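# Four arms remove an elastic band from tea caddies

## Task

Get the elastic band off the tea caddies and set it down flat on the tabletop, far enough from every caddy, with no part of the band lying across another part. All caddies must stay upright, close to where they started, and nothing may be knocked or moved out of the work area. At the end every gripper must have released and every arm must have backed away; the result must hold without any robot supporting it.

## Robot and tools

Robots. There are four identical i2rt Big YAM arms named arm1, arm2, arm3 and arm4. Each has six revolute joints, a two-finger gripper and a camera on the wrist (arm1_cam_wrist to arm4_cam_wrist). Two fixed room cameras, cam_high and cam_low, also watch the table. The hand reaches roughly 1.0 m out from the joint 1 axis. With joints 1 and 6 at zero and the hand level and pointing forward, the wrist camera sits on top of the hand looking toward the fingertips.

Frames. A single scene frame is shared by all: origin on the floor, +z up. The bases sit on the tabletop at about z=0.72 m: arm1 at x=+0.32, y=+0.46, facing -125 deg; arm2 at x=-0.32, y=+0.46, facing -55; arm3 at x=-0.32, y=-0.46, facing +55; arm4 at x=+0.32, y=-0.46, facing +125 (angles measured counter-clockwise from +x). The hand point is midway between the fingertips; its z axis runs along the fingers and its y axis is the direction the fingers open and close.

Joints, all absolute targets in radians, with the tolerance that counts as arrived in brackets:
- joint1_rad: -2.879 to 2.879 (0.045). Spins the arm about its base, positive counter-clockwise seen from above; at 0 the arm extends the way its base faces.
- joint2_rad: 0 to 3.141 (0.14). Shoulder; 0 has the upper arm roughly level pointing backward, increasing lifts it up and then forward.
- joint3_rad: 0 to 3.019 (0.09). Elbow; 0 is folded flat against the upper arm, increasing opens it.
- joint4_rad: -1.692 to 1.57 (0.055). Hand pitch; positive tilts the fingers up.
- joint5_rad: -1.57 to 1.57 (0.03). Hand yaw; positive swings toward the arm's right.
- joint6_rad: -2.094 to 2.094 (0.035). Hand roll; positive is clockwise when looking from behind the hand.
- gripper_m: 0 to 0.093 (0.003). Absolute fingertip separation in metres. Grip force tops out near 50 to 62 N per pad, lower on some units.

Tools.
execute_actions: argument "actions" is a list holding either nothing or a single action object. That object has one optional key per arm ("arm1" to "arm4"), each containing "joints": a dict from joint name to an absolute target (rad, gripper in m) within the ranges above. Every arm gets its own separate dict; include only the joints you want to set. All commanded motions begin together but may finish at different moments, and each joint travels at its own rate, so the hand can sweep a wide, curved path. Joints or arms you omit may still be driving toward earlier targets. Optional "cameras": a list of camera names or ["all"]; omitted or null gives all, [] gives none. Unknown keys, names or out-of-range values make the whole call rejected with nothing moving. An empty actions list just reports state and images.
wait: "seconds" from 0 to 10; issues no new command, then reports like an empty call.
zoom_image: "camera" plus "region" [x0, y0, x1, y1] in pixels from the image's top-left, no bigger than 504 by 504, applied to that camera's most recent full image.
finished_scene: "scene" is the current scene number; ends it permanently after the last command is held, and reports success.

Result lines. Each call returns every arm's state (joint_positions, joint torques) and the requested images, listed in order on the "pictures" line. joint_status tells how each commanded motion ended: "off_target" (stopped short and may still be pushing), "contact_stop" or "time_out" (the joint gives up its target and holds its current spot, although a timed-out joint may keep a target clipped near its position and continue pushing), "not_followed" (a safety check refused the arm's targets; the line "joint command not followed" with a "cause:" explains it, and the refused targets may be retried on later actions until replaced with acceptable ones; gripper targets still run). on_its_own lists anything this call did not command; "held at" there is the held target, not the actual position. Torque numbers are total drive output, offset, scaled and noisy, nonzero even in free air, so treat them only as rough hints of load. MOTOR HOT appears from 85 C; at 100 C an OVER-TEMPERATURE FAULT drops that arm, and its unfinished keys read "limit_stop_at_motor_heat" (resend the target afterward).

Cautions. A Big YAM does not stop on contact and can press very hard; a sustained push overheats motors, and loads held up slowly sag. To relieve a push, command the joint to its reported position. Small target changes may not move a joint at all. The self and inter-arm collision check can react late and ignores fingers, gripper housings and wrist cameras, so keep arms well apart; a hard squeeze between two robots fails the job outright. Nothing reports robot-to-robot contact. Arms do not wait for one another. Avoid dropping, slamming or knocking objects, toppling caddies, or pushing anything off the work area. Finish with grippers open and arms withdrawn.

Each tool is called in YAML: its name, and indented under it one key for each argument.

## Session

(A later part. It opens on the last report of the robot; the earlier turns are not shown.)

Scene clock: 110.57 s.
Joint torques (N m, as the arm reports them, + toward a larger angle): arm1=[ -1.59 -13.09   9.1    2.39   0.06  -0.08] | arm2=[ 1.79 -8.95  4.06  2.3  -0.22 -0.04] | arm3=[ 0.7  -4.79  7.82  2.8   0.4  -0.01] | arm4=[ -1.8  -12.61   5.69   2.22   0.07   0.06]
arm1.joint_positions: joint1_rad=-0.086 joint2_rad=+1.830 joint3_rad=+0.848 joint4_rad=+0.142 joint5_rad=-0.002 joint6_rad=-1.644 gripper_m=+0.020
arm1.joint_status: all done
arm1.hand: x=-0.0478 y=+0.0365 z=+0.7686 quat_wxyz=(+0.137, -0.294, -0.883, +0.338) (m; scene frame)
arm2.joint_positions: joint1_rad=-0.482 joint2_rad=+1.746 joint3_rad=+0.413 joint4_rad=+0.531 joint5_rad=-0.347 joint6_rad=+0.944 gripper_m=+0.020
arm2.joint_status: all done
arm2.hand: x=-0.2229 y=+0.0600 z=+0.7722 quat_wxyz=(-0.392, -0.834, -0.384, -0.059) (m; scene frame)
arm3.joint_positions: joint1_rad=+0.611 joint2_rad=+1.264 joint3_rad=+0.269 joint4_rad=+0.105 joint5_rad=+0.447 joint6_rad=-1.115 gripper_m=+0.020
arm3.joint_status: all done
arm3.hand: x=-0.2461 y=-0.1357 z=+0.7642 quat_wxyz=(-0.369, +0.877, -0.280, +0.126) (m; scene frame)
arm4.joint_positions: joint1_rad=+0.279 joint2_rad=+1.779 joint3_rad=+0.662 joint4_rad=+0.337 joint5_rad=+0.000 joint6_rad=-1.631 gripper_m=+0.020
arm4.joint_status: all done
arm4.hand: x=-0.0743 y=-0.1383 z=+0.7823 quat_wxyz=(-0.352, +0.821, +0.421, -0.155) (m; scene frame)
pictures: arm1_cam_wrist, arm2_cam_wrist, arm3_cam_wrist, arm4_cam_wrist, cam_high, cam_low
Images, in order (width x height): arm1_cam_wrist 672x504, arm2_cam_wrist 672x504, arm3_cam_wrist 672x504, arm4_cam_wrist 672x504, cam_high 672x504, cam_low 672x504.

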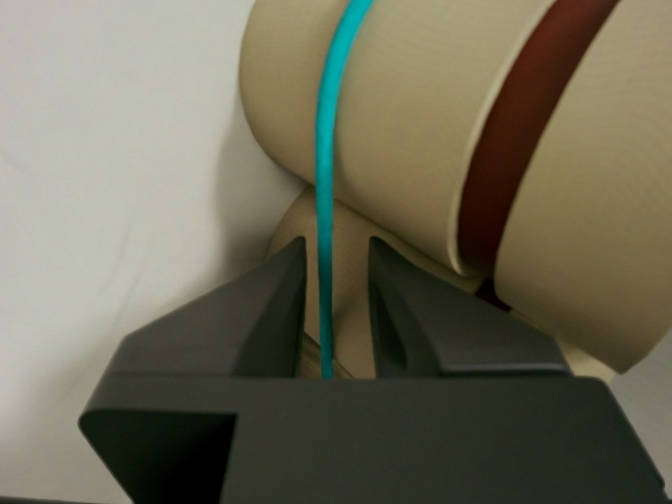

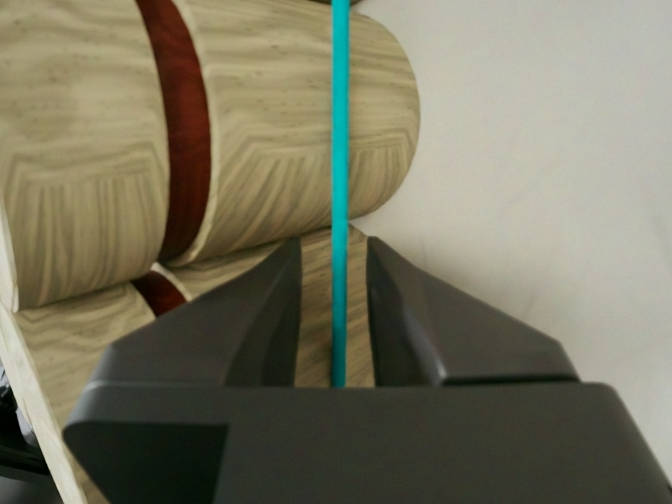

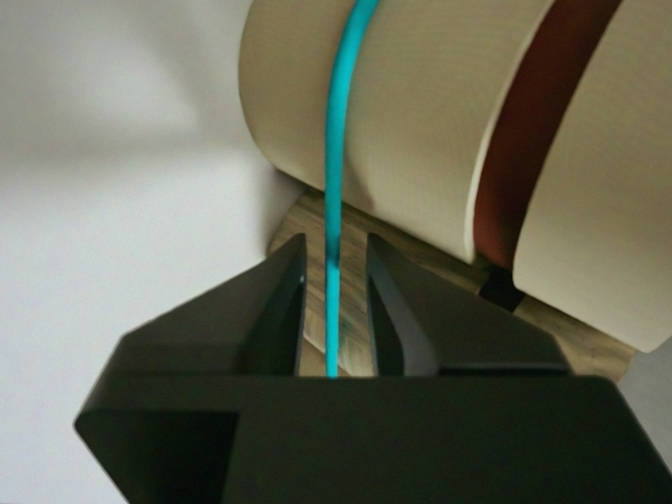

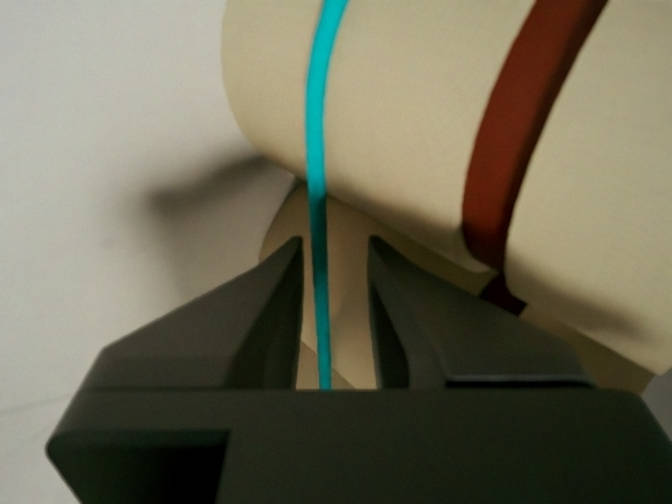

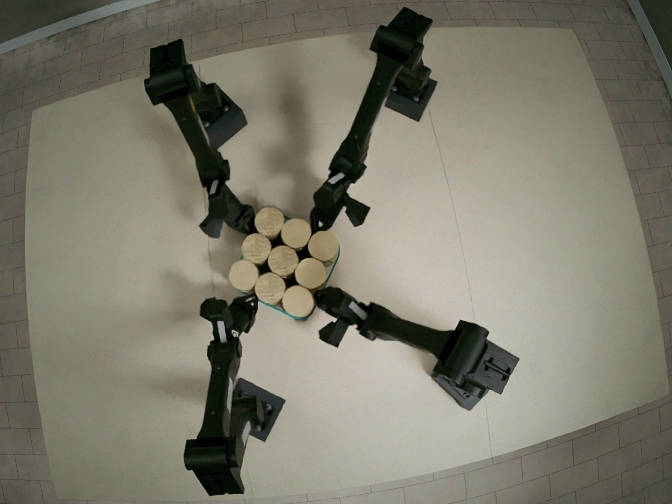

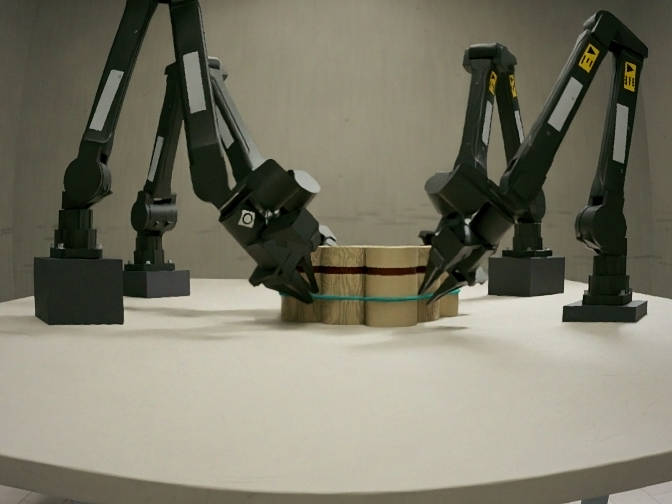

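execute_actions:
  actions:
    - {"arm1":{"joints":{"joint2_rad":1.874,"joint3_rad":0.89}},"arm2":{"joints":{"joint2_rad":1.777,"joint3_rad":0.4355}},"arm3":{"joints":{"joint2_rad":1.296,"joint3_rad":0.312}},"arm4":{"joints":{"joint2_rad":1.815,"joint3_rad":0.693}}}
  cameras: ["arm1_cam_wrist","arm2_cam_wrist","arm3_cam_wrist","arm4_cam_wrist"]

Scene clock: 117.83 s.
Joint torques (N m, as the arm reports them, + toward a larger angle): arm1=[ -1.42 -13.16   9.61   2.38   0.06  -0.08] | arm2=[ 1.7  -8.32  4.57  2.36 -0.19 -0.04] | arm3=[ 0.66 -4.56  8.13  2.74  0.42  0.01] | arm4=[ -1.75 -12.2    6.09   2.18   0.07   0.05]
arm1.joint_positions: joint1_rad=-0.086 joint2_rad=+1.844 joint3_rad=+0.849 joint4_rad=+0.142 joint5_rad=-0.002 joint6_rad=-1.644 gripper_m=+0.020
arm1.joint_status: all done
arm1.hand: x=-0.0469 y=+0.0374 z=+0.7616 quat_wxyz=(+0.135, -0.295, -0.886, +0.333) (m; scene frame)
arm2.joint_positions: joint1_rad=-0.482 joint2_rad=+1.758 joint3_rad=+0.415 joint4_rad=+0.531 joint5_rad=-0.347 joint6_rad=+0.944 gripper_m=+0.020
arm2.joint_status: all done
arm2.hand: x=-0.2230 y=+0.0608 z=+0.7682 quat_wxyz=(-0.388, -0.836, -0.384, -0.060) (m; scene frame)
arm3.joint_positions: joint1_rad=+0.611 joint2_rad=+1.292 joint3_rad=+0.278 joint4_rad=+0.105 joint5_rad=+0.447 joint6_rad=-1.115 gripper_m=+0.020
arm3.joint_status: all done
arm3.hand: x=-0.2461 y=-0.1343 z=+0.7591 quat_wxyz=(-0.361, +0.881, -0.279, +0.129) (m; scene frame)
arm4.joint_positions: joint1_rad=+0.279 joint2_rad=+1.792 joint3_rad=+0.662 joint4_rad=+0.337 joint5_rad=+0.000 joint6_rad=-1.631 gripper_m=+0.020
arm4.joint_status: all done
arm4.hand: x=-0.0726 y=-0.1397 z=+0.7758 quat_wxyz=(-0.347, +0.824, +0.422, -0.152) (m; scene frame)
pictures: arm1_cam_wrist, arm2_cam_wrist, arm3_cam_wrist, arm4_cam_wrist
Images, in order (width x height): arm1_cam_wrist 672x504, arm2_cam_wrist 672x504, arm3_cam_wrist 672x504, arm4_cam_wrist 672x504.

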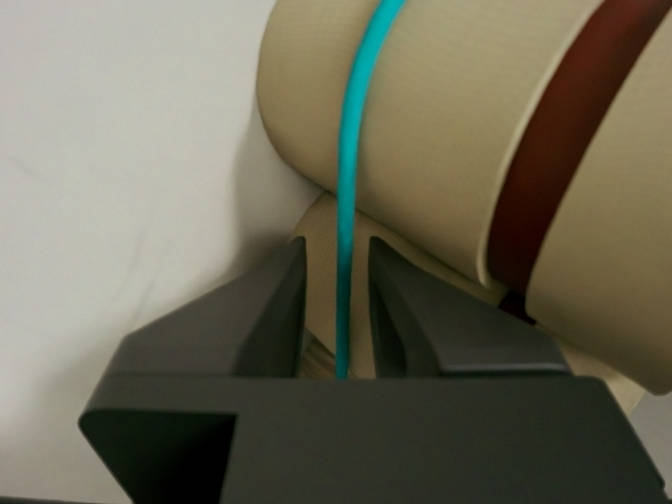

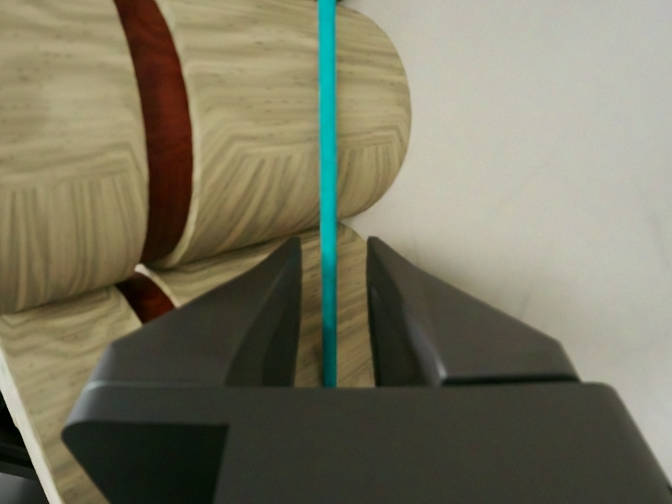

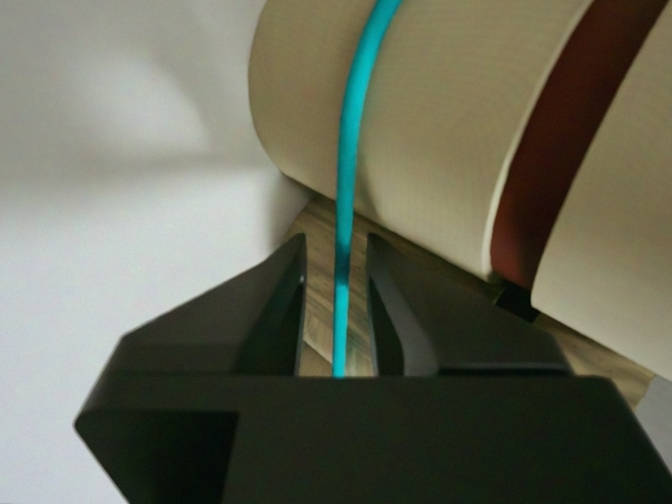

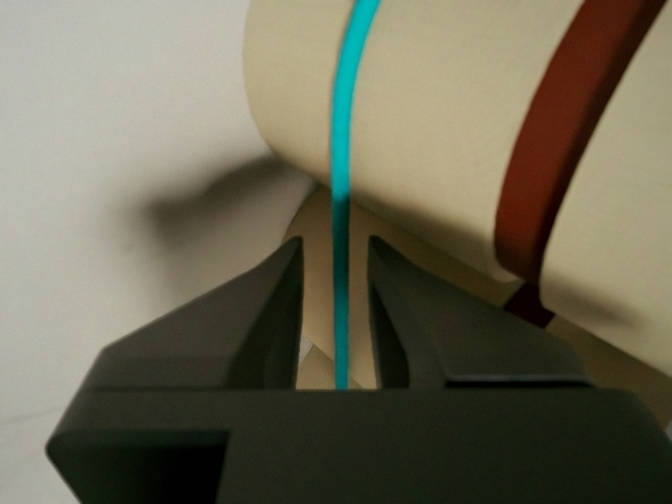

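execute_actions:
  actions:
    - {"arm1":{"joints":{"joint2_rad":1.884,"joint3_rad":0.905,"gripper_m":0.0}},"arm2":{"joints":{"joint2_rad":1.787,"joint3_rad":0.452,"gripper_m":0.0}},"arm3":{"joints":{"joint2_rad":1.308,"joint3_rad":0.325,"gripper_m":0.0}},"arm4":{"joints":{"joint2_rad":1.825,"joint3_rad":0.71,"gripper_m":0.0}}}
  cameras: ["arm1_cam_wrist","arm2_cam_wrist","arm3_cam_wrist","arm4_cam_wrist","cam_high"]

Scene clock: 120.27 s.
Joint torques (N m, as the arm reports them, + toward a larger angle): arm1=[ -1.35 -12.96   9.97   2.33   0.07  -0.09] | arm2=[ 2.16 -9.25  4.79  2.38 -0.16 -0.08] | arm3=[ 0.59 -4.63  8.44  2.86  0.38 -0.02] | arm4=[ -1.73 -12.23   6.38   2.17   0.07   0.05]
arm1.joint_positions: joint1_rad=-0.086 joint2_rad=+1.853 joint3_rad=+0.861 joint4_rad=+0.142 joint5_rad=-0.002 joint6_rad=-1.644 gripper_m=+0.002
arm1.joint_status: all done
arm1.hand: x=-0.0500 y=+0.0338 z=+0.7614 quat_wxyz=(+0.135, -0.295, -0.885, +0.334) (m; scene frame)
arm2.joint_positions: joint1_rad=-0.481 joint2_rad=+1.768 joint3_rad=+0.429 joint4_rad=+0.531 joint5_rad=-0.348 joint6_rad=+0.944 gripper_m=+0.002
arm2.joint_status: all done
arm2.hand: x=-0.2219 y=+0.0553 z=+0.7677 quat_wxyz=(-0.389, -0.835, -0.385, -0.060) (m; scene frame)
arm3.joint_positions: joint1_rad=+0.611 joint2_rad=+1.302 joint3_rad=+0.288 joint4_rad=+0.105 joint5_rad=+0.447 joint6_rad=-1.116 gripper_m=+0.003
arm3.joint_status: all done
arm3.hand: x=-0.2460 y=-0.1304 z=+0.7596 quat_wxyz=(-0.361, +0.880, -0.278, +0.129) (m; scene frame)
arm4.joint_positions: joint1_rad=+0.279 joint2_rad=+1.802 joint3_rad=+0.675 joint4_rad=+0.337 joint5_rad=+0.000 joint6_rad=-1.631 gripper_m=+0.002
arm4.joint_status: all done
arm4.hand: x=-0.0766 y=-0.1364 z=+0.7755 quat_wxyz=(-0.348, +0.823, +0.422, -0.153) (m; scene frame)
pictures: arm1_cam_wrist, arm2_cam_wrist, arm3_cam_wrist, arm4_cam_wrist, cam_high
Images, in order (width x height): arm1_cam_wrist 672x504, arm2_cam_wrist 672x504, arm3_cam_wrist 672x504, arm4_cam_wrist 672x504, cam_high 672x504.

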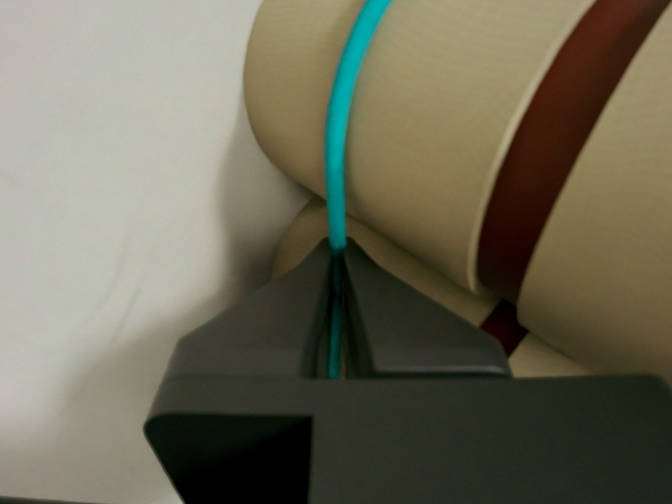

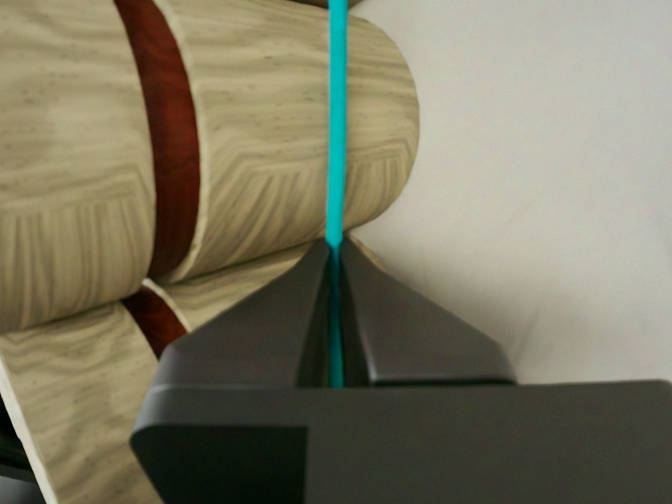

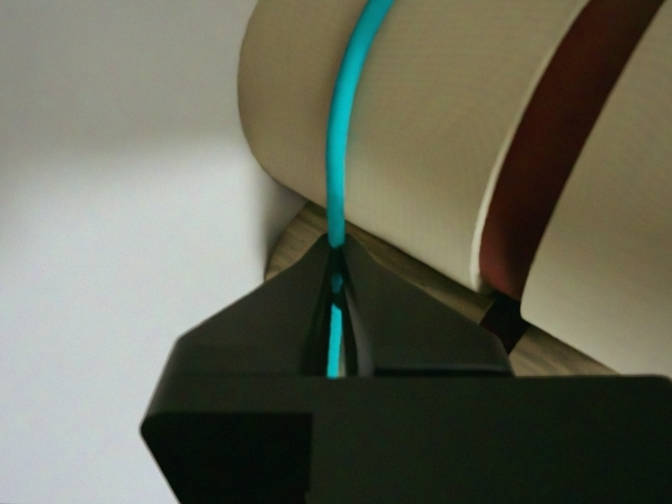

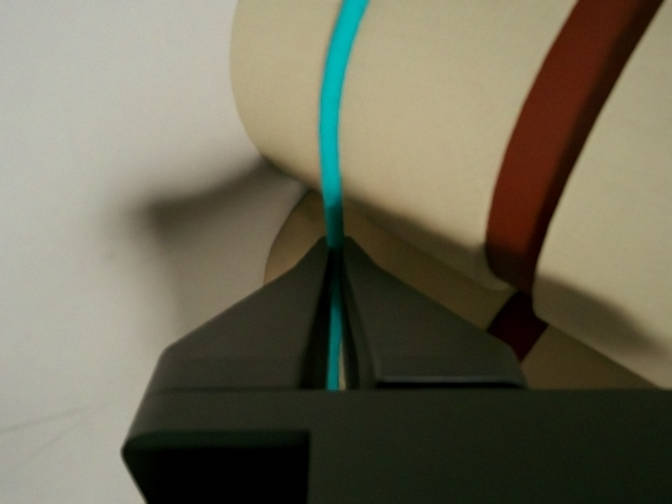

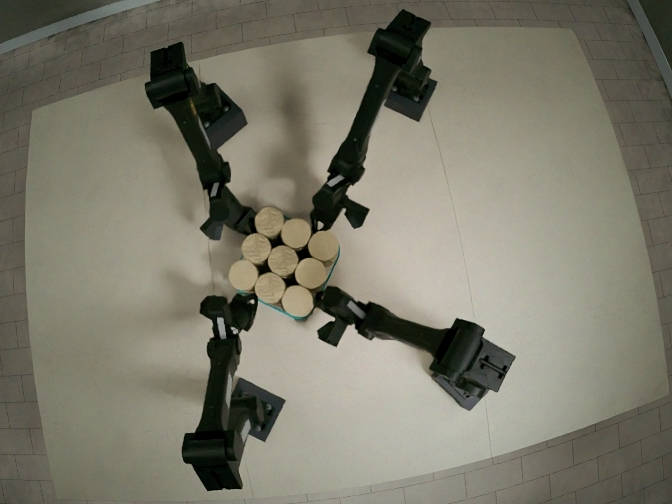

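execute_actions:
  actions:
    - {"arm1":{"joints":{"joint1_rad":0.005,"joint2_rad":1.77,"joint3_rad":0.775}},"arm2":{"joints":{"joint2_rad":1.66,"joint3_rad":0.292}},"arm3":{"joints":{"joint1_rad":0.775,"joint2_rad":1.255,"joint3_rad":0.263}},"arm4":{"joints":{"joint1_rad":0.38,"joint2_rad":1.722,"joint3_rad":0.593}}}
  cameras: ["cam_high","cam_low"]

Scene clock: 142.47 s.
Joint torques (N m, as the arm reports them, + toward a larger angle): arm1=[  0.1  -14.98   4.81   1.96  -0.7   -0.08] | arm2=[ 1.14 -9.08  0.95  1.73 -0.01 -0.09] | arm3=[ 2.46 -4.84  5.78  2.38 -0.28  0.  ] | arm4=[ -0.44 -13.91   2.78   1.76  -0.4    0.05]
arm1.joint_positions: joint1_rad=-0.012 joint2_rad=+1.778 joint3_rad=+0.797 joint4_rad=+0.157 joint5_rad=+0.014 joint6_rad=-1.644 gripper_m=+0.002
arm1.joint_status: all done
arm1.hand: x=-0.0083 y=+0.0240 z=+0.7798 quat_wxyz=(+0.134, -0.263, -0.890, +0.348) (m; scene frame)
arm2.joint_positions: joint1_rad=-0.471 joint2_rad=+1.662 joint3_rad=+0.313 joint4_rad=+0.546 joint5_rad=-0.352 joint6_rad=+0.947 gripper_m=+0.002
arm2.joint_status: all done
arm2.hand: x=-0.2215 y=+0.0977 z=+0.7814 quat_wxyz=(-0.392, -0.832, -0.388, -0.064) (m; scene frame)
arm3.joint_positions: joint1_rad=+0.756 joint2_rad=+1.263 joint3_rad=+0.262 joint4_rad=+0.115 joint5_rad=+0.462 joint6_rad=-1.116 gripper_m=+0.003
arm3.joint_status: all done
arm3.hand: x=-0.2910 y=-0.1302 z=+0.7649 quat_wxyz=(-0.382, +0.892, -0.218, +0.106) (m; scene frame)
arm4.joint_positions: joint1_rad=+0.371 joint2_rad=+1.727 joint3_rad=+0.611 joint4_rad=+0.348 joint5_rad=+0.009 joint6_rad=-1.631 gripper_m=+0.002
arm4.joint_status: all done
arm4.hand: x=-0.0878 y=-0.1835 z=+0.7916 quat_wxyz=(-0.352, +0.800, +0.456, -0.170) (m; scene frame)
pictures: cam_high, cam_low
Images, in order (width x height): cam_high 672x504, cam_low 672x504.

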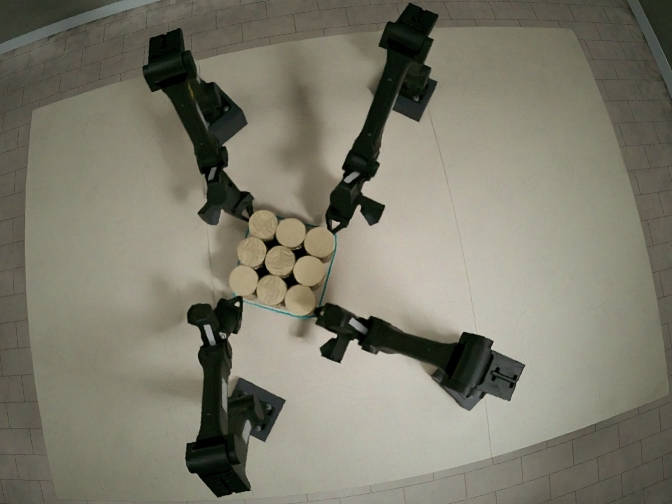

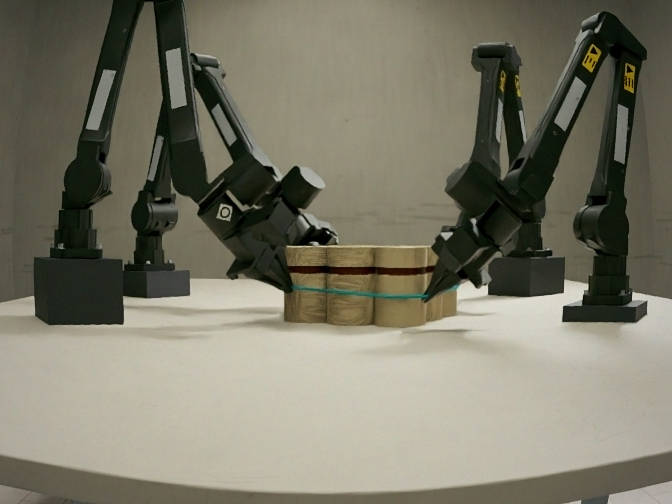

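zoom_image:
  camera: "cam_high"
  region: [200, 180, 380, 350]

Region (200, 180, 380, 350) of cam_high's 672x504 image, scaled by 2.800, with more detail than that image has.

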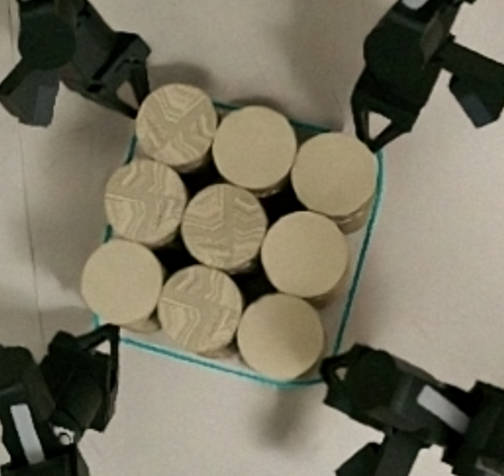

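execute_actions:
  actions:
    - {"arm1":{"joints":{"joint1_rad":0.103,"joint2_rad":1.85,"joint3_rad":0.86}},"arm2":{"joints":{"joint1_rad":-0.322,"joint2_rad":1.645,"joint3_rad":0.235}},"arm3":{"joints":{"joint1_rad":0.862,"joint2_rad":1.395,"joint3_rad":0.422}},"arm4":{"joints":{"joint1_rad":0.472,"joint2_rad":1.797,"joint3_rad":0.675}}}
  cameras: ["cam_high","cam_low"]

zoom_image:
  camera: "cam_high"
  region: [200, 180, 380, 350]

Scene clock: 172.73 s.
Joint torques (N m, as the arm reports them, + toward a larger angle): arm1=[  3.05 -13.05   7.06   1.79  -1.24  -0.06] | arm2=[ 2.36 -8.56 -1.21  0.75 -0.79 -0.14] | arm3=[ 4.17 -6.68  7.62  2.41 -1.2  -0.02] | arm4=[  1.69 -12.5    3.7    1.47  -0.95   0.06]
arm1.joint_positions: joint1_rad=+0.056 joint2_rad=+1.822 joint3_rad=+0.855 joint4_rad=+0.162 joint5_rad=+0.025 joint6_rad=-1.644 gripper_m=+0.002
arm1.joint_status: joint1_rad time_out (moved +0.068 of +0.115); the others done
arm1.on_its_own: joint1_rad reads +0.056 and still pushes toward +0.103 since a time_out
arm1.hand: x=+0.0079 y=-0.0156 z=+0.7795 quat_wxyz=(+0.131, -0.234, -0.894, +0.358) (m; scene frame)
arm2.joint_positions: joint1_rad=-0.338 joint2_rad=+1.647 joint3_rad=+0.284 joint4_rad=+0.565 joint5_rad=-0.334 joint6_rad=+0.954 gripper_m=+0.002
arm2.joint_status: all done
arm2.hand: x=-0.1793 y=+0.1220 z=+0.7820 quat_wxyz=(-0.387, -0.807, -0.437, -0.083) (m; scene frame)
arm3.joint_positions: joint1_rad=+0.817 joint2_rad=+1.399 joint3_rad=+0.396 joint4_rad=+0.115 joint5_rad=+0.484 joint6_rad=-1.116 gripper_m=+0.003
arm3.joint_status: joint1_rad time_out (moved +0.061 of +0.106); the others done
arm3.on_its_own: joint1_rad reads +0.817 and still pushes toward +0.862 since a time_out
arm3.hand: x=-0.3183 y=-0.0793 z=+0.7696 quat_wxyz=(-0.386, +0.896, -0.193, +0.105) (m; scene frame)
arm4.joint_positions: joint1_rad=+0.441 joint2_rad=+1.775 joint3_rad=+0.683 joint4_rad=+0.355 joint5_rad=+0.021 joint6_rad=-1.631 gripper_m=+0.002
arm4.joint_status: all done
arm4.hand: x=-0.1317 y=-0.1959 z=+0.7948 quat_wxyz=(-0.361, +0.779, +0.478, -0.184) (m; scene frame)
pictures: cam_high, cam_low
Images, in order (width x height): cam_high 672x504, cam_low 672x504.

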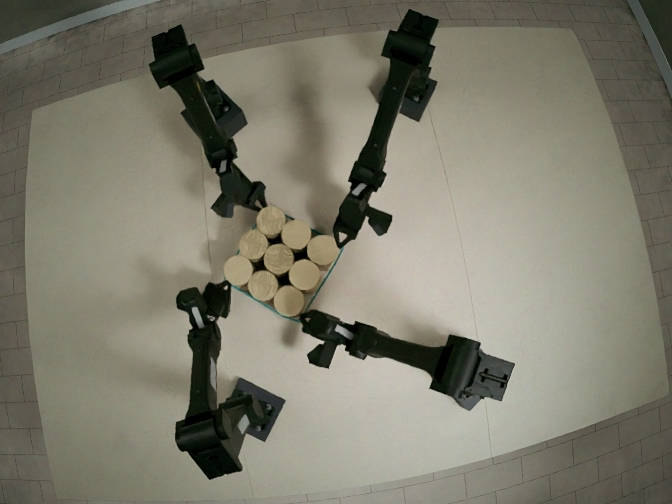

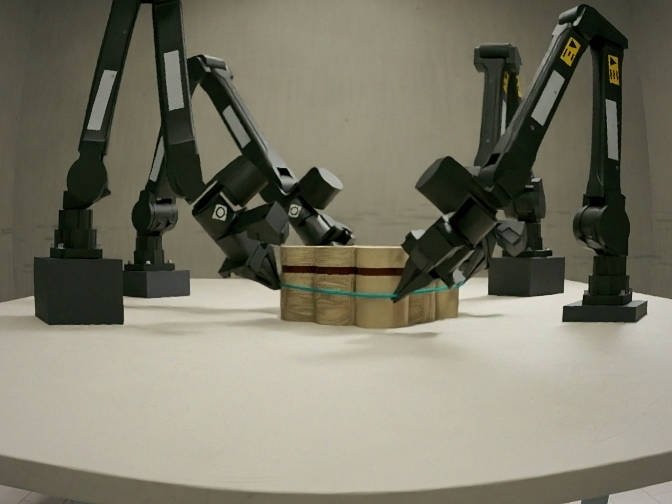

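Region (200, 180, 380, 350) of cam_high's 672x504 image, scaled by 2.800, with more detail than that image has.

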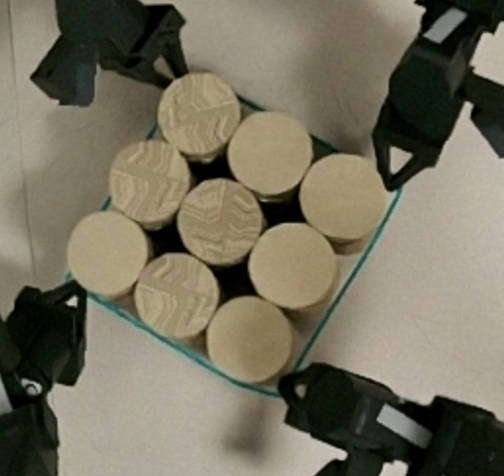

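execute_actions:
  actions:
    - {"arm1":{"joints":{"joint2_rad":1.796,"joint3_rad":0.782}},"arm3":{"joints":{"joint1_rad":0.813,"joint2_rad":1.334,"joint3_rad":0.338}},"arm4":{"joints":{"joint1_rad":0.434,"joint2_rad":1.742,"joint3_rad":0.58}}}
  cameras: ["cam_high"]

zoom_image:
  camera: "cam_high"
  region: [200, 180, 380, 350]

Scene clock: 182.10 s.
Joint torques (N m, as the arm reports them, + toward a larger angle): arm1=[  3.23 -15.22   4.01   1.67  -1.31  -0.09] | arm2=[ 2.48 -8.37 -1.18  0.79 -0.82 -0.14] | arm3=[ 3.57 -6.25  5.56  2.37 -1.32 -0.02] | arm4=[  1.16 -13.44   1.52   0.99  -0.89   0.05]
arm1.joint_positions: joint1_rad=+0.056 joint2_rad=+1.801 joint3_rad=+0.814 joint4_rad=+0.167 joint5_rad=+0.026 joint6_rad=-1.644 gripper_m=+0.002
arm1.joint_status: all done
arm1.on_its_own: joint1_rad reads +0.056 and still pushes toward +0.103 since a time_out
arm1.hand: x=+0.0163 y=-0.0022 z=+0.7759 quat_wxyz=(+0.129, -0.234, -0.897, +0.352) (m; scene frame)
arm2.joint_positions: joint1_rad=-0.338 joint2_rad=+1.646 joint3_rad=+0.284 joint4_rad=+0.568 joint5_rad=-0.332 joint6_rad=+0.954 gripper_m=+0.002
arm2.joint_status: not commanded
arm2.hand: x=-0.1795 y=+0.1211 z=+0.7829 quat_wxyz=(-0.389, -0.807, -0.437, -0.082) (m; scene frame)
arm3.joint_positions: joint1_rad=+0.776 joint2_rad=+1.341 joint3_rad=+0.339 joint4_rad=+0.115 joint5_rad=+0.486 joint6_rad=-1.116 gripper_m=+0.003
arm3.joint_status: all done
arm3.hand: x=-0.2988 y=-0.1015 z=+0.7690 quat_wxyz=(-0.384, +0.891, -0.212, +0.113) (m; scene frame)
arm4.joint_positions: joint1_rad=+0.413 joint2_rad=+1.744 joint3_rad=+0.615 joint4_rad=+0.366 joint5_rad=+0.019 joint6_rad=-1.631 gripper_m=+0.002
arm4.joint_status: all done
arm4.hand: x=-0.1001 y=-0.1982 z=+0.7880 quat_wxyz=(-0.352, +0.790, +0.470, -0.174) (m; scene frame)
pictures: cam_high
Images, in order (width x height): cam_high 672x504.

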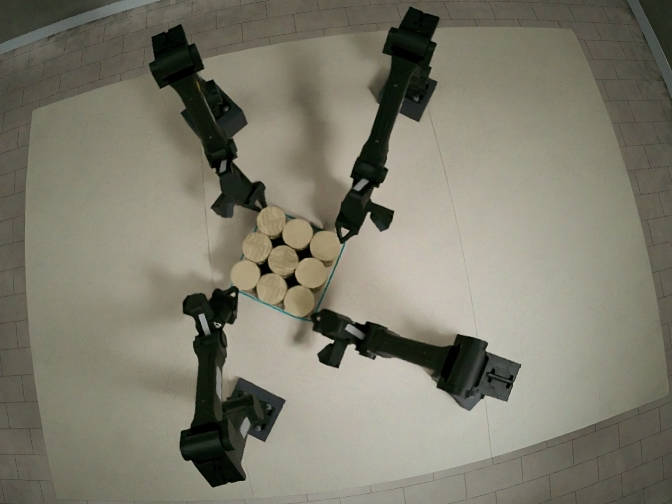

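Region (200, 180, 380, 350) of cam_high's 672x504 image, scaled by 2.800, with more detail than that image has.

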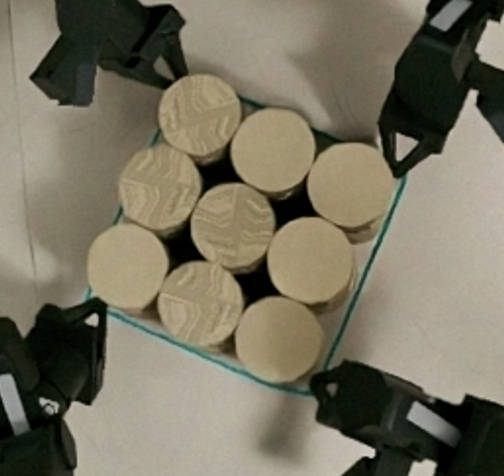

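execute_actions:
  actions:
    - {"arm1":{"joints":{"joint1_rad":0.156,"joint3_rad":0.758}},"arm2":{"joints":{"joint1_rad":-0.31,"joint2_rad":1.615,"joint3_rad":0.174}},"arm3":{"joints":{"joint1_rad":0.922,"joint2_rad":1.375,"joint3_rad":0.401}},"arm4":{"joints":{"joint1_rad":0.521,"joint3_rad":0.568}}}
  cameras: ["cam_high","cam_low"]

zoom_image:
  camera: "cam_high"
  region: [200, 180, 380, 350]

Scene clock: 192.10 s.
Joint torques (N m, as the arm reports them, + toward a larger angle): arm1=[  5.33 -14.2    3.2    1.08  -1.88  -0.07] | arm2=[ 2.93 -6.87 -3.69  0.26 -0.94 -0.12] | arm3=[ 6.49 -5.45  7.89  2.31 -2.17  0.  ] | arm4=[  4.56 -13.13   1.01   0.43  -1.83   0.06]
arm1.joint_positions: joint1_rad=+0.082 joint2_rad=+1.794 joint3_rad=+0.802 joint4_rad=+0.186 joint5_rad=+0.039 joint6_rad=-1.644 gripper_m=+0.002
arm1.joint_status: joint1_rad time_out (moved +0.025 of +0.100); the others done
arm1.on_its_own: joint1_rad reads +0.082 and still pushes toward +0.156 since a time_out
arm1.hand: x=+0.0274 y=-0.0069 z=+0.7783 quat_wxyz=(+0.132, -0.225, -0.897, +0.358) (m; scene frame)
arm2.joint_positions: joint1_rad=-0.333 joint2_rad=+1.605 joint3_rad=+0.253 joint4_rad=+0.578 joint5_rad=-0.330 joint6_rad=+0.955 gripper_m=+0.002
arm2.joint_status: all done
arm2.hand: x=-0.1802 y=+0.1299 z=+0.7906 quat_wxyz=(-0.398, -0.802, -0.438, -0.080) (m; scene frame)
arm3.joint_positions: joint1_rad=+0.844 joint2_rad=+1.369 joint3_rad=+0.371 joint4_rad=+0.115 joint5_rad=+0.506 joint6_rad=-1.116 gripper_m=+0.003
arm3.joint_status: joint1_rad time_out (moved +0.068 of +0.146); the others done
arm3.on_its_own: joint1_rad reads +0.844 and still pushes toward +0.922 since a time_out
arm3.hand: x=-0.3231 y=-0.0887 z=+0.7723 quat_wxyz=(-0.392, +0.895, -0.185, +0.108) (m; scene frame)
arm4.joint_positions: joint1_rad=+0.460 joint2_rad=+1.738 joint3_rad=+0.611 joint4_rad=+0.380 joint5_rad=+0.038 joint6_rad=-1.631 gripper_m=+0.002
arm4.joint_status: joint1_rad time_out (moved +0.047 of +0.108); the others done
arm4.on_its_own: joint1_rad reads +0.460 and still pushes toward +0.521 since a time_out
arm4.hand: x=-0.1114 y=-0.2148 z=+0.7922 quat_wxyz=(-0.358, +0.778, +0.484, -0.178) (m; scene frame)
pictures: cam_high, cam_low
Images, in order (width x height): cam_high 672x504, cam_low 672x504.

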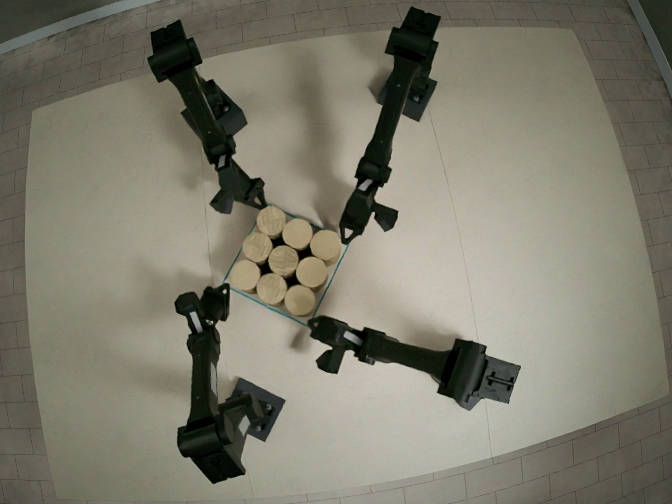

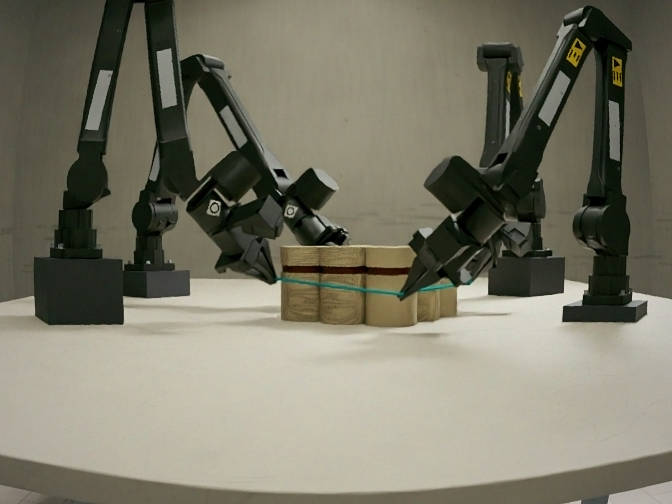

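Region (200, 180, 380, 350) of cam_high's 672x504 image, scaled by 2.800, with more detail than that image has.

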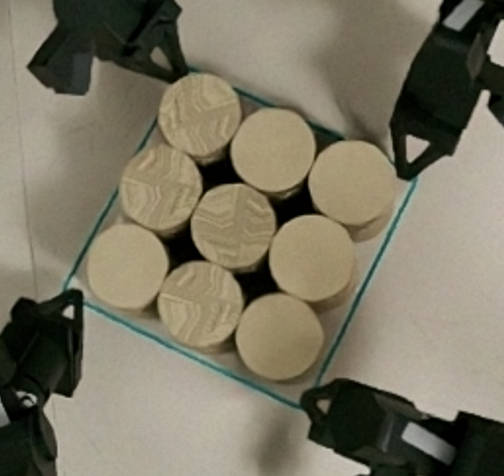

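execute_actions:
  actions:
    - {"arm1":{"joints":{"joint2_rad":1.65,"joint4_rad":0.012}},"arm2":{"joints":{"joint2_rad":1.37,"joint3_rad":0.124,"joint4_rad":0.395}},"arm3":{"joints":{"joint2_rad":1.142,"joint3_rad":0.441,"joint4_rad":-0.112}},"arm4":{"joints":{"joint2_rad":1.565,"joint4_rad":0.175}}}
  cameras: ["cam_high","cam_low"]

zoom_image:
  camera: "cam_high"
  region: [200, 180, 380, 350]

Scene clock: 211.47 s.
Joint torques (N m, as the arm reports them, + toward a larger angle): arm1=[  5.26 -12.21   4.35   0.07  -2.1   -0.07] | arm2=[ 3.05 -4.16 -2.02 -0.64 -0.99 -0.14] | arm3=[ 6.33 -3.93 10.11  1.36 -2.26  0.  ] | arm4=[  4.59 -10.32   2.35  -0.19  -1.93   0.05]
arm1.joint_positions: joint1_rad=+0.082 joint2_rad=+1.633 joint3_rad=+0.802 joint4_rad=+0.065 joint5_rad=+0.044 joint6_rad=-1.644 gripper_m=+0.002
arm1.joint_status: all done
arm1.on_its_own: joint1_rad reads +0.082 and still pushes toward +0.156 since a time_out
arm1.hand: x=+0.0288 y=-0.0027 z=+0.8423 quat_wxyz=(+0.140, -0.224, -0.889, +0.375) (m; scene frame)
arm2.joint_positions: joint1_rad=-0.333 joint2_rad=+1.348 joint3_rad=+0.206 joint4_rad=+0.450 joint5_rad=-0.328 joint6_rad=+0.957 gripper_m=+0.002
arm2.joint_status: joint4_rad time_out (moved -0.128 of -0.183); the others done
arm2.hand: x=-0.1826 y=+0.1379 z=+0.8388 quat_wxyz=(-0.434, -0.786, -0.436, -0.070) (m; scene frame)
arm3.joint_positions: joint1_rad=+0.844 joint2_rad=+1.135 joint3_rad=+0.402 joint4_rad=-0.099 joint5_rad=+0.508 joint6_rad=-1.116 gripper_m=+0.003
arm3.joint_status: all done
arm3.on_its_own: joint1_rad reads +0.844 and still pushes toward +0.922 since a time_out
arm3.hand: x=-0.3217 y=-0.0930 z=+0.8326 quat_wxyz=(-0.413, +0.885, -0.190, +0.099) (m; scene frame)
arm4.joint_positions: joint1_rad=+0.460 joint2_rad=+1.546 joint3_rad=+0.611 joint4_rad=+0.221 joint5_rad=+0.040 joint6_rad=-1.631 gripper_m=+0.002
arm4.joint_status: all done
arm4.on_its_own: joint1_rad reads +0.460 and still pushes toward +0.521 since a time_out
arm4.hand: x=-0.1084 y=-0.2160 z=+0.8538 quat_wxyz=(-0.372, +0.773, +0.479, -0.185) (m; scene frame)
pictures: cam_high, cam_low
Images, in order (width x height): cam_high 672x504, cam_low 672x504.

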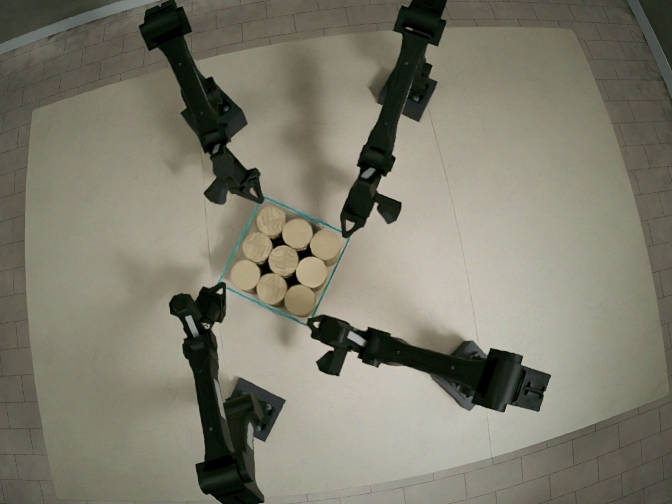

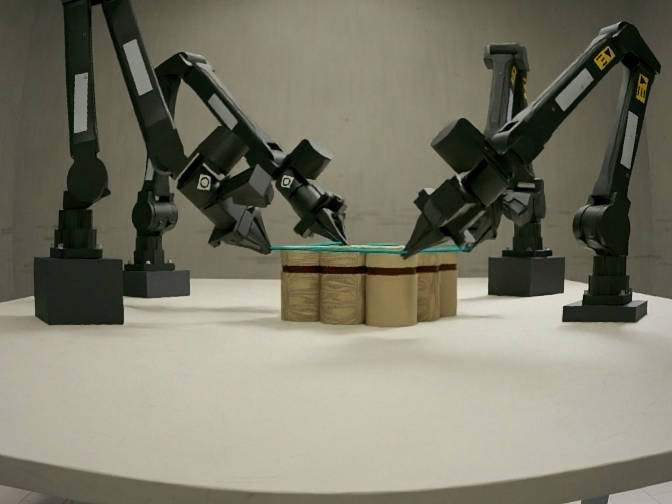

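Region (200, 180, 380, 350) of cam_high's 672x504 image, scaled by 2.800, with more detail than that image has.

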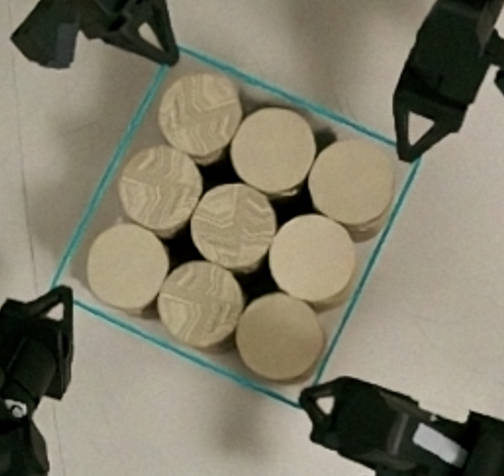

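execute_actions:
  actions:
    - {"arm1":{"joints":{"joint2_rad":1.52}},"arm2":{"joints":{"joint2_rad":1.18}},"arm3":{"joints":{"joint2_rad":0.95,"joint4_rad":-0.2}},"arm4":{"joints":{"joint2_rad":1.43}}}
  cameras: ["cam_high","cam_low"]

Scene clock: 234.63 s.
Joint torques (N m, as the arm reports them, + toward a larger angle): arm1=[  5.13 -11.81   5.43   0.32  -2.11  -0.07] | arm2=[ 3.01 -3.1   0.8  -0.01 -1.08 -0.17] | arm3=[ 6.41 -2.54 10.56  1.28 -2.27  0.  ] | arm4=[ 4.51 -9.93  3.32  0.38 -1.92  0.05]
arm1.joint_positions: joint1_rad=+0.082 joint2_rad=+1.513 joint3_rad=+0.798 joint4_rad=+0.057 joint5_rad=+0.044 joint6_rad=-1.644 gripper_m=+0.002
arm1.joint_status: all done
arm1.on_its_own: joint1_rad reads +0.082 and still pushes toward +0.156 since a time_out
arm1.hand: x=+0.0276 y=-0.0046 z=+0.9026 quat_wxyz=(+0.155, -0.220, -0.866, +0.422) (m; scene frame)
arm2.joint_positions: joint1_rad=-0.333 joint2_rad=+1.166 joint3_rad=+0.189 joint4_rad=+0.440 joint5_rad=-0.325 joint6_rad=+0.957 gripper_m=+0.002
arm2.joint_status: all done
arm2.hand: x=-0.1812 y=+0.1307 z=+0.8896 quat_wxyz=(-0.499, -0.750, -0.431, -0.051) (m; scene frame)
arm3.joint_positions: joint1_rad=+0.844 joint2_rad=+0.943 joint3_rad=+0.409 joint4_rad=-0.184 joint5_rad=+0.508 joint6_rad=-1.116 gripper_m=+0.003
arm3.joint_status: all done
arm3.on_its_own: joint1_rad reads +0.844 and still pushes toward +0.922 since a time_out
arm3.hand: x=-0.3200 y=-0.0998 z=+0.8862 quat_wxyz=(-0.459, +0.862, -0.201, +0.077) (m; scene frame)
arm4.joint_positions: joint1_rad=+0.460 joint2_rad=+1.421 joint3_rad=+0.608 joint4_rad=+0.211 joint5_rad=+0.040 joint6_rad=-1.631 gripper_m=+0.002
arm4.joint_status: all done
arm4.on_its_own: joint1_rad reads +0.460 and still pushes toward +0.521 since a time_out
arm4.hand: x=-0.1126 y=-0.2136 z=+0.9103 quat_wxyz=(-0.416, +0.753, +0.465, -0.209) (m; scene frame)
pictures: cam_high, cam_low
Images, in order (width x height): cam_high 672x504, cam_low 672x504.

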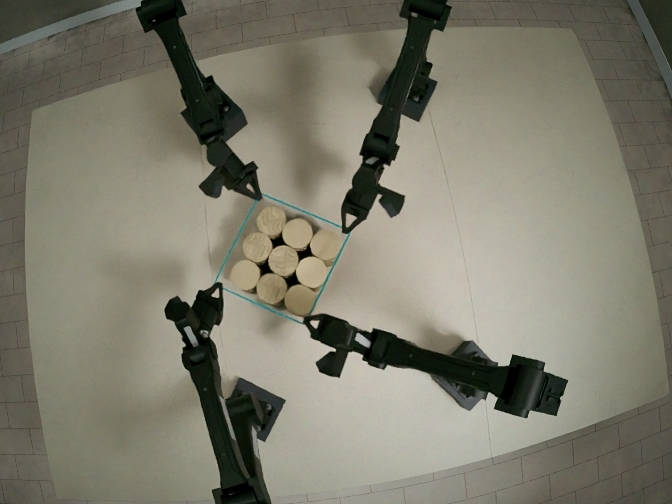

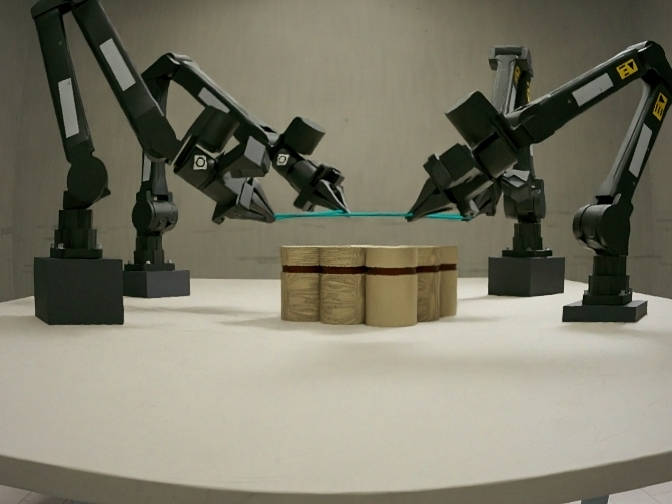

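execute_actions:
  actions:
    - {"arm1":{"joints":{"joint1_rad":0.395,"joint2_rad":1.195,"joint3_rad":0.74,"joint4_rad":-0.48,"joint5_rad":0.14,"joint6_rad":-1.49}},"arm2":{"joints":{"joint1_rad":0.095,"joint2_rad":1.285,"joint3_rad":0.565,"joint4_rad":0.11,"joint5_rad":-0.17,"joint6_rad":1.12}},"arm3":{"joints":{"joint1_rad":0.13,"joint2_rad":1.08,"joint3_rad":0.70,"joint4_rad":-0.305,"joint5_rad":0.21,"joint6_rad":-1.36}},"arm4":{"joints":{"joint1_rad":-0.095,"joint2_rad":0.972,"joint3_rad":0.56,"joint4_rad":-0.50,"joint5_rad":-0.155,"joint6_rad":-1.79}}}
  cameras: ["cam_high","cam_low"]

Scene clock: 245.33 s.
Joint torques (N m, as the arm reports them, + toward a larger angle): arm1=[ 1.43 -6.7   8.35  0.65 -0.7   0.15] | arm2=[ 1.41 -6.42  8.55  1.26 -0.3  -0.1 ] | arm3=[ 1.78 -6.23 10.11  1.59 -0.41 -0.04] | arm4=[-1.13 -5.6   6.37  0.41 -0.32  0.03]
arm1.joint_positions: joint1_rad=+0.365 joint2_rad=+1.181 joint3_rad=+0.755 joint4_rad=-0.451 joint5_rad=+0.156 joint6_rad=-1.503 gripper_m=+0.002
arm1.joint_status: all done
arm1.hand: x=+0.1792 y=+0.0405 z=+0.9500 quat_wxyz=(+0.108, -0.180, -0.917, +0.338) (m; scene frame)
arm2.joint_positions: joint1_rad=+0.090 joint2_rad=+1.268 joint3_rad=+0.553 joint4_rad=+0.127 joint5_rad=-0.162 joint6_rad=+1.112 gripper_m=+0.002
arm2.joint_status: all done
arm2.hand: x=-0.0096 y=+0.1105 z=+0.9480 quat_wxyz=(-0.454, -0.726, -0.502, -0.123) (m; scene frame)
arm3.joint_positions: joint1_rad=+0.121 joint2_rad=+1.084 joint3_rad=+0.679 joint4_rad=-0.295 joint5_rad=+0.221 joint6_rad=-1.344 gripper_m=+0.003
arm3.joint_status: all done
arm3.hand: x=-0.0795 y=-0.0909 z=+0.9413 quat_wxyz=(-0.407, +0.826, -0.360, +0.150) (m; scene frame)
arm4.joint_positions: joint1_rad=-0.091 joint2_rad=+0.974 joint3_rad=+0.581 joint4_rad=-0.474 joint5_rad=-0.150 joint6_rad=-1.780 gripper_m=+0.002
arm4.joint_status: all done
arm4.hand: x=+0.1124 y=-0.1453 z=+0.9615 quat_wxyz=(-0.329, +0.866, +0.356, -0.122) (m; scene frame)
pictures: cam_high, cam_low
Images, in order (width x height): cam_high 672x504, cam_low 672x504.

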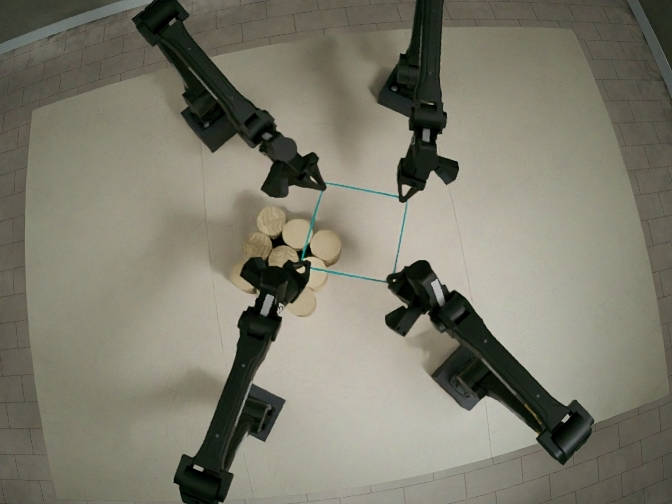

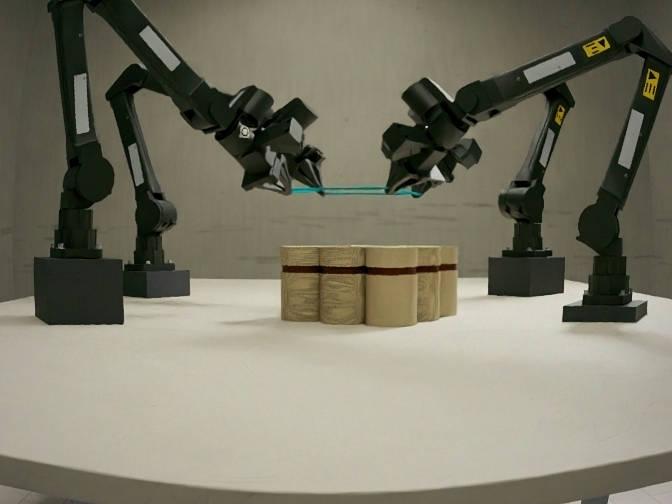

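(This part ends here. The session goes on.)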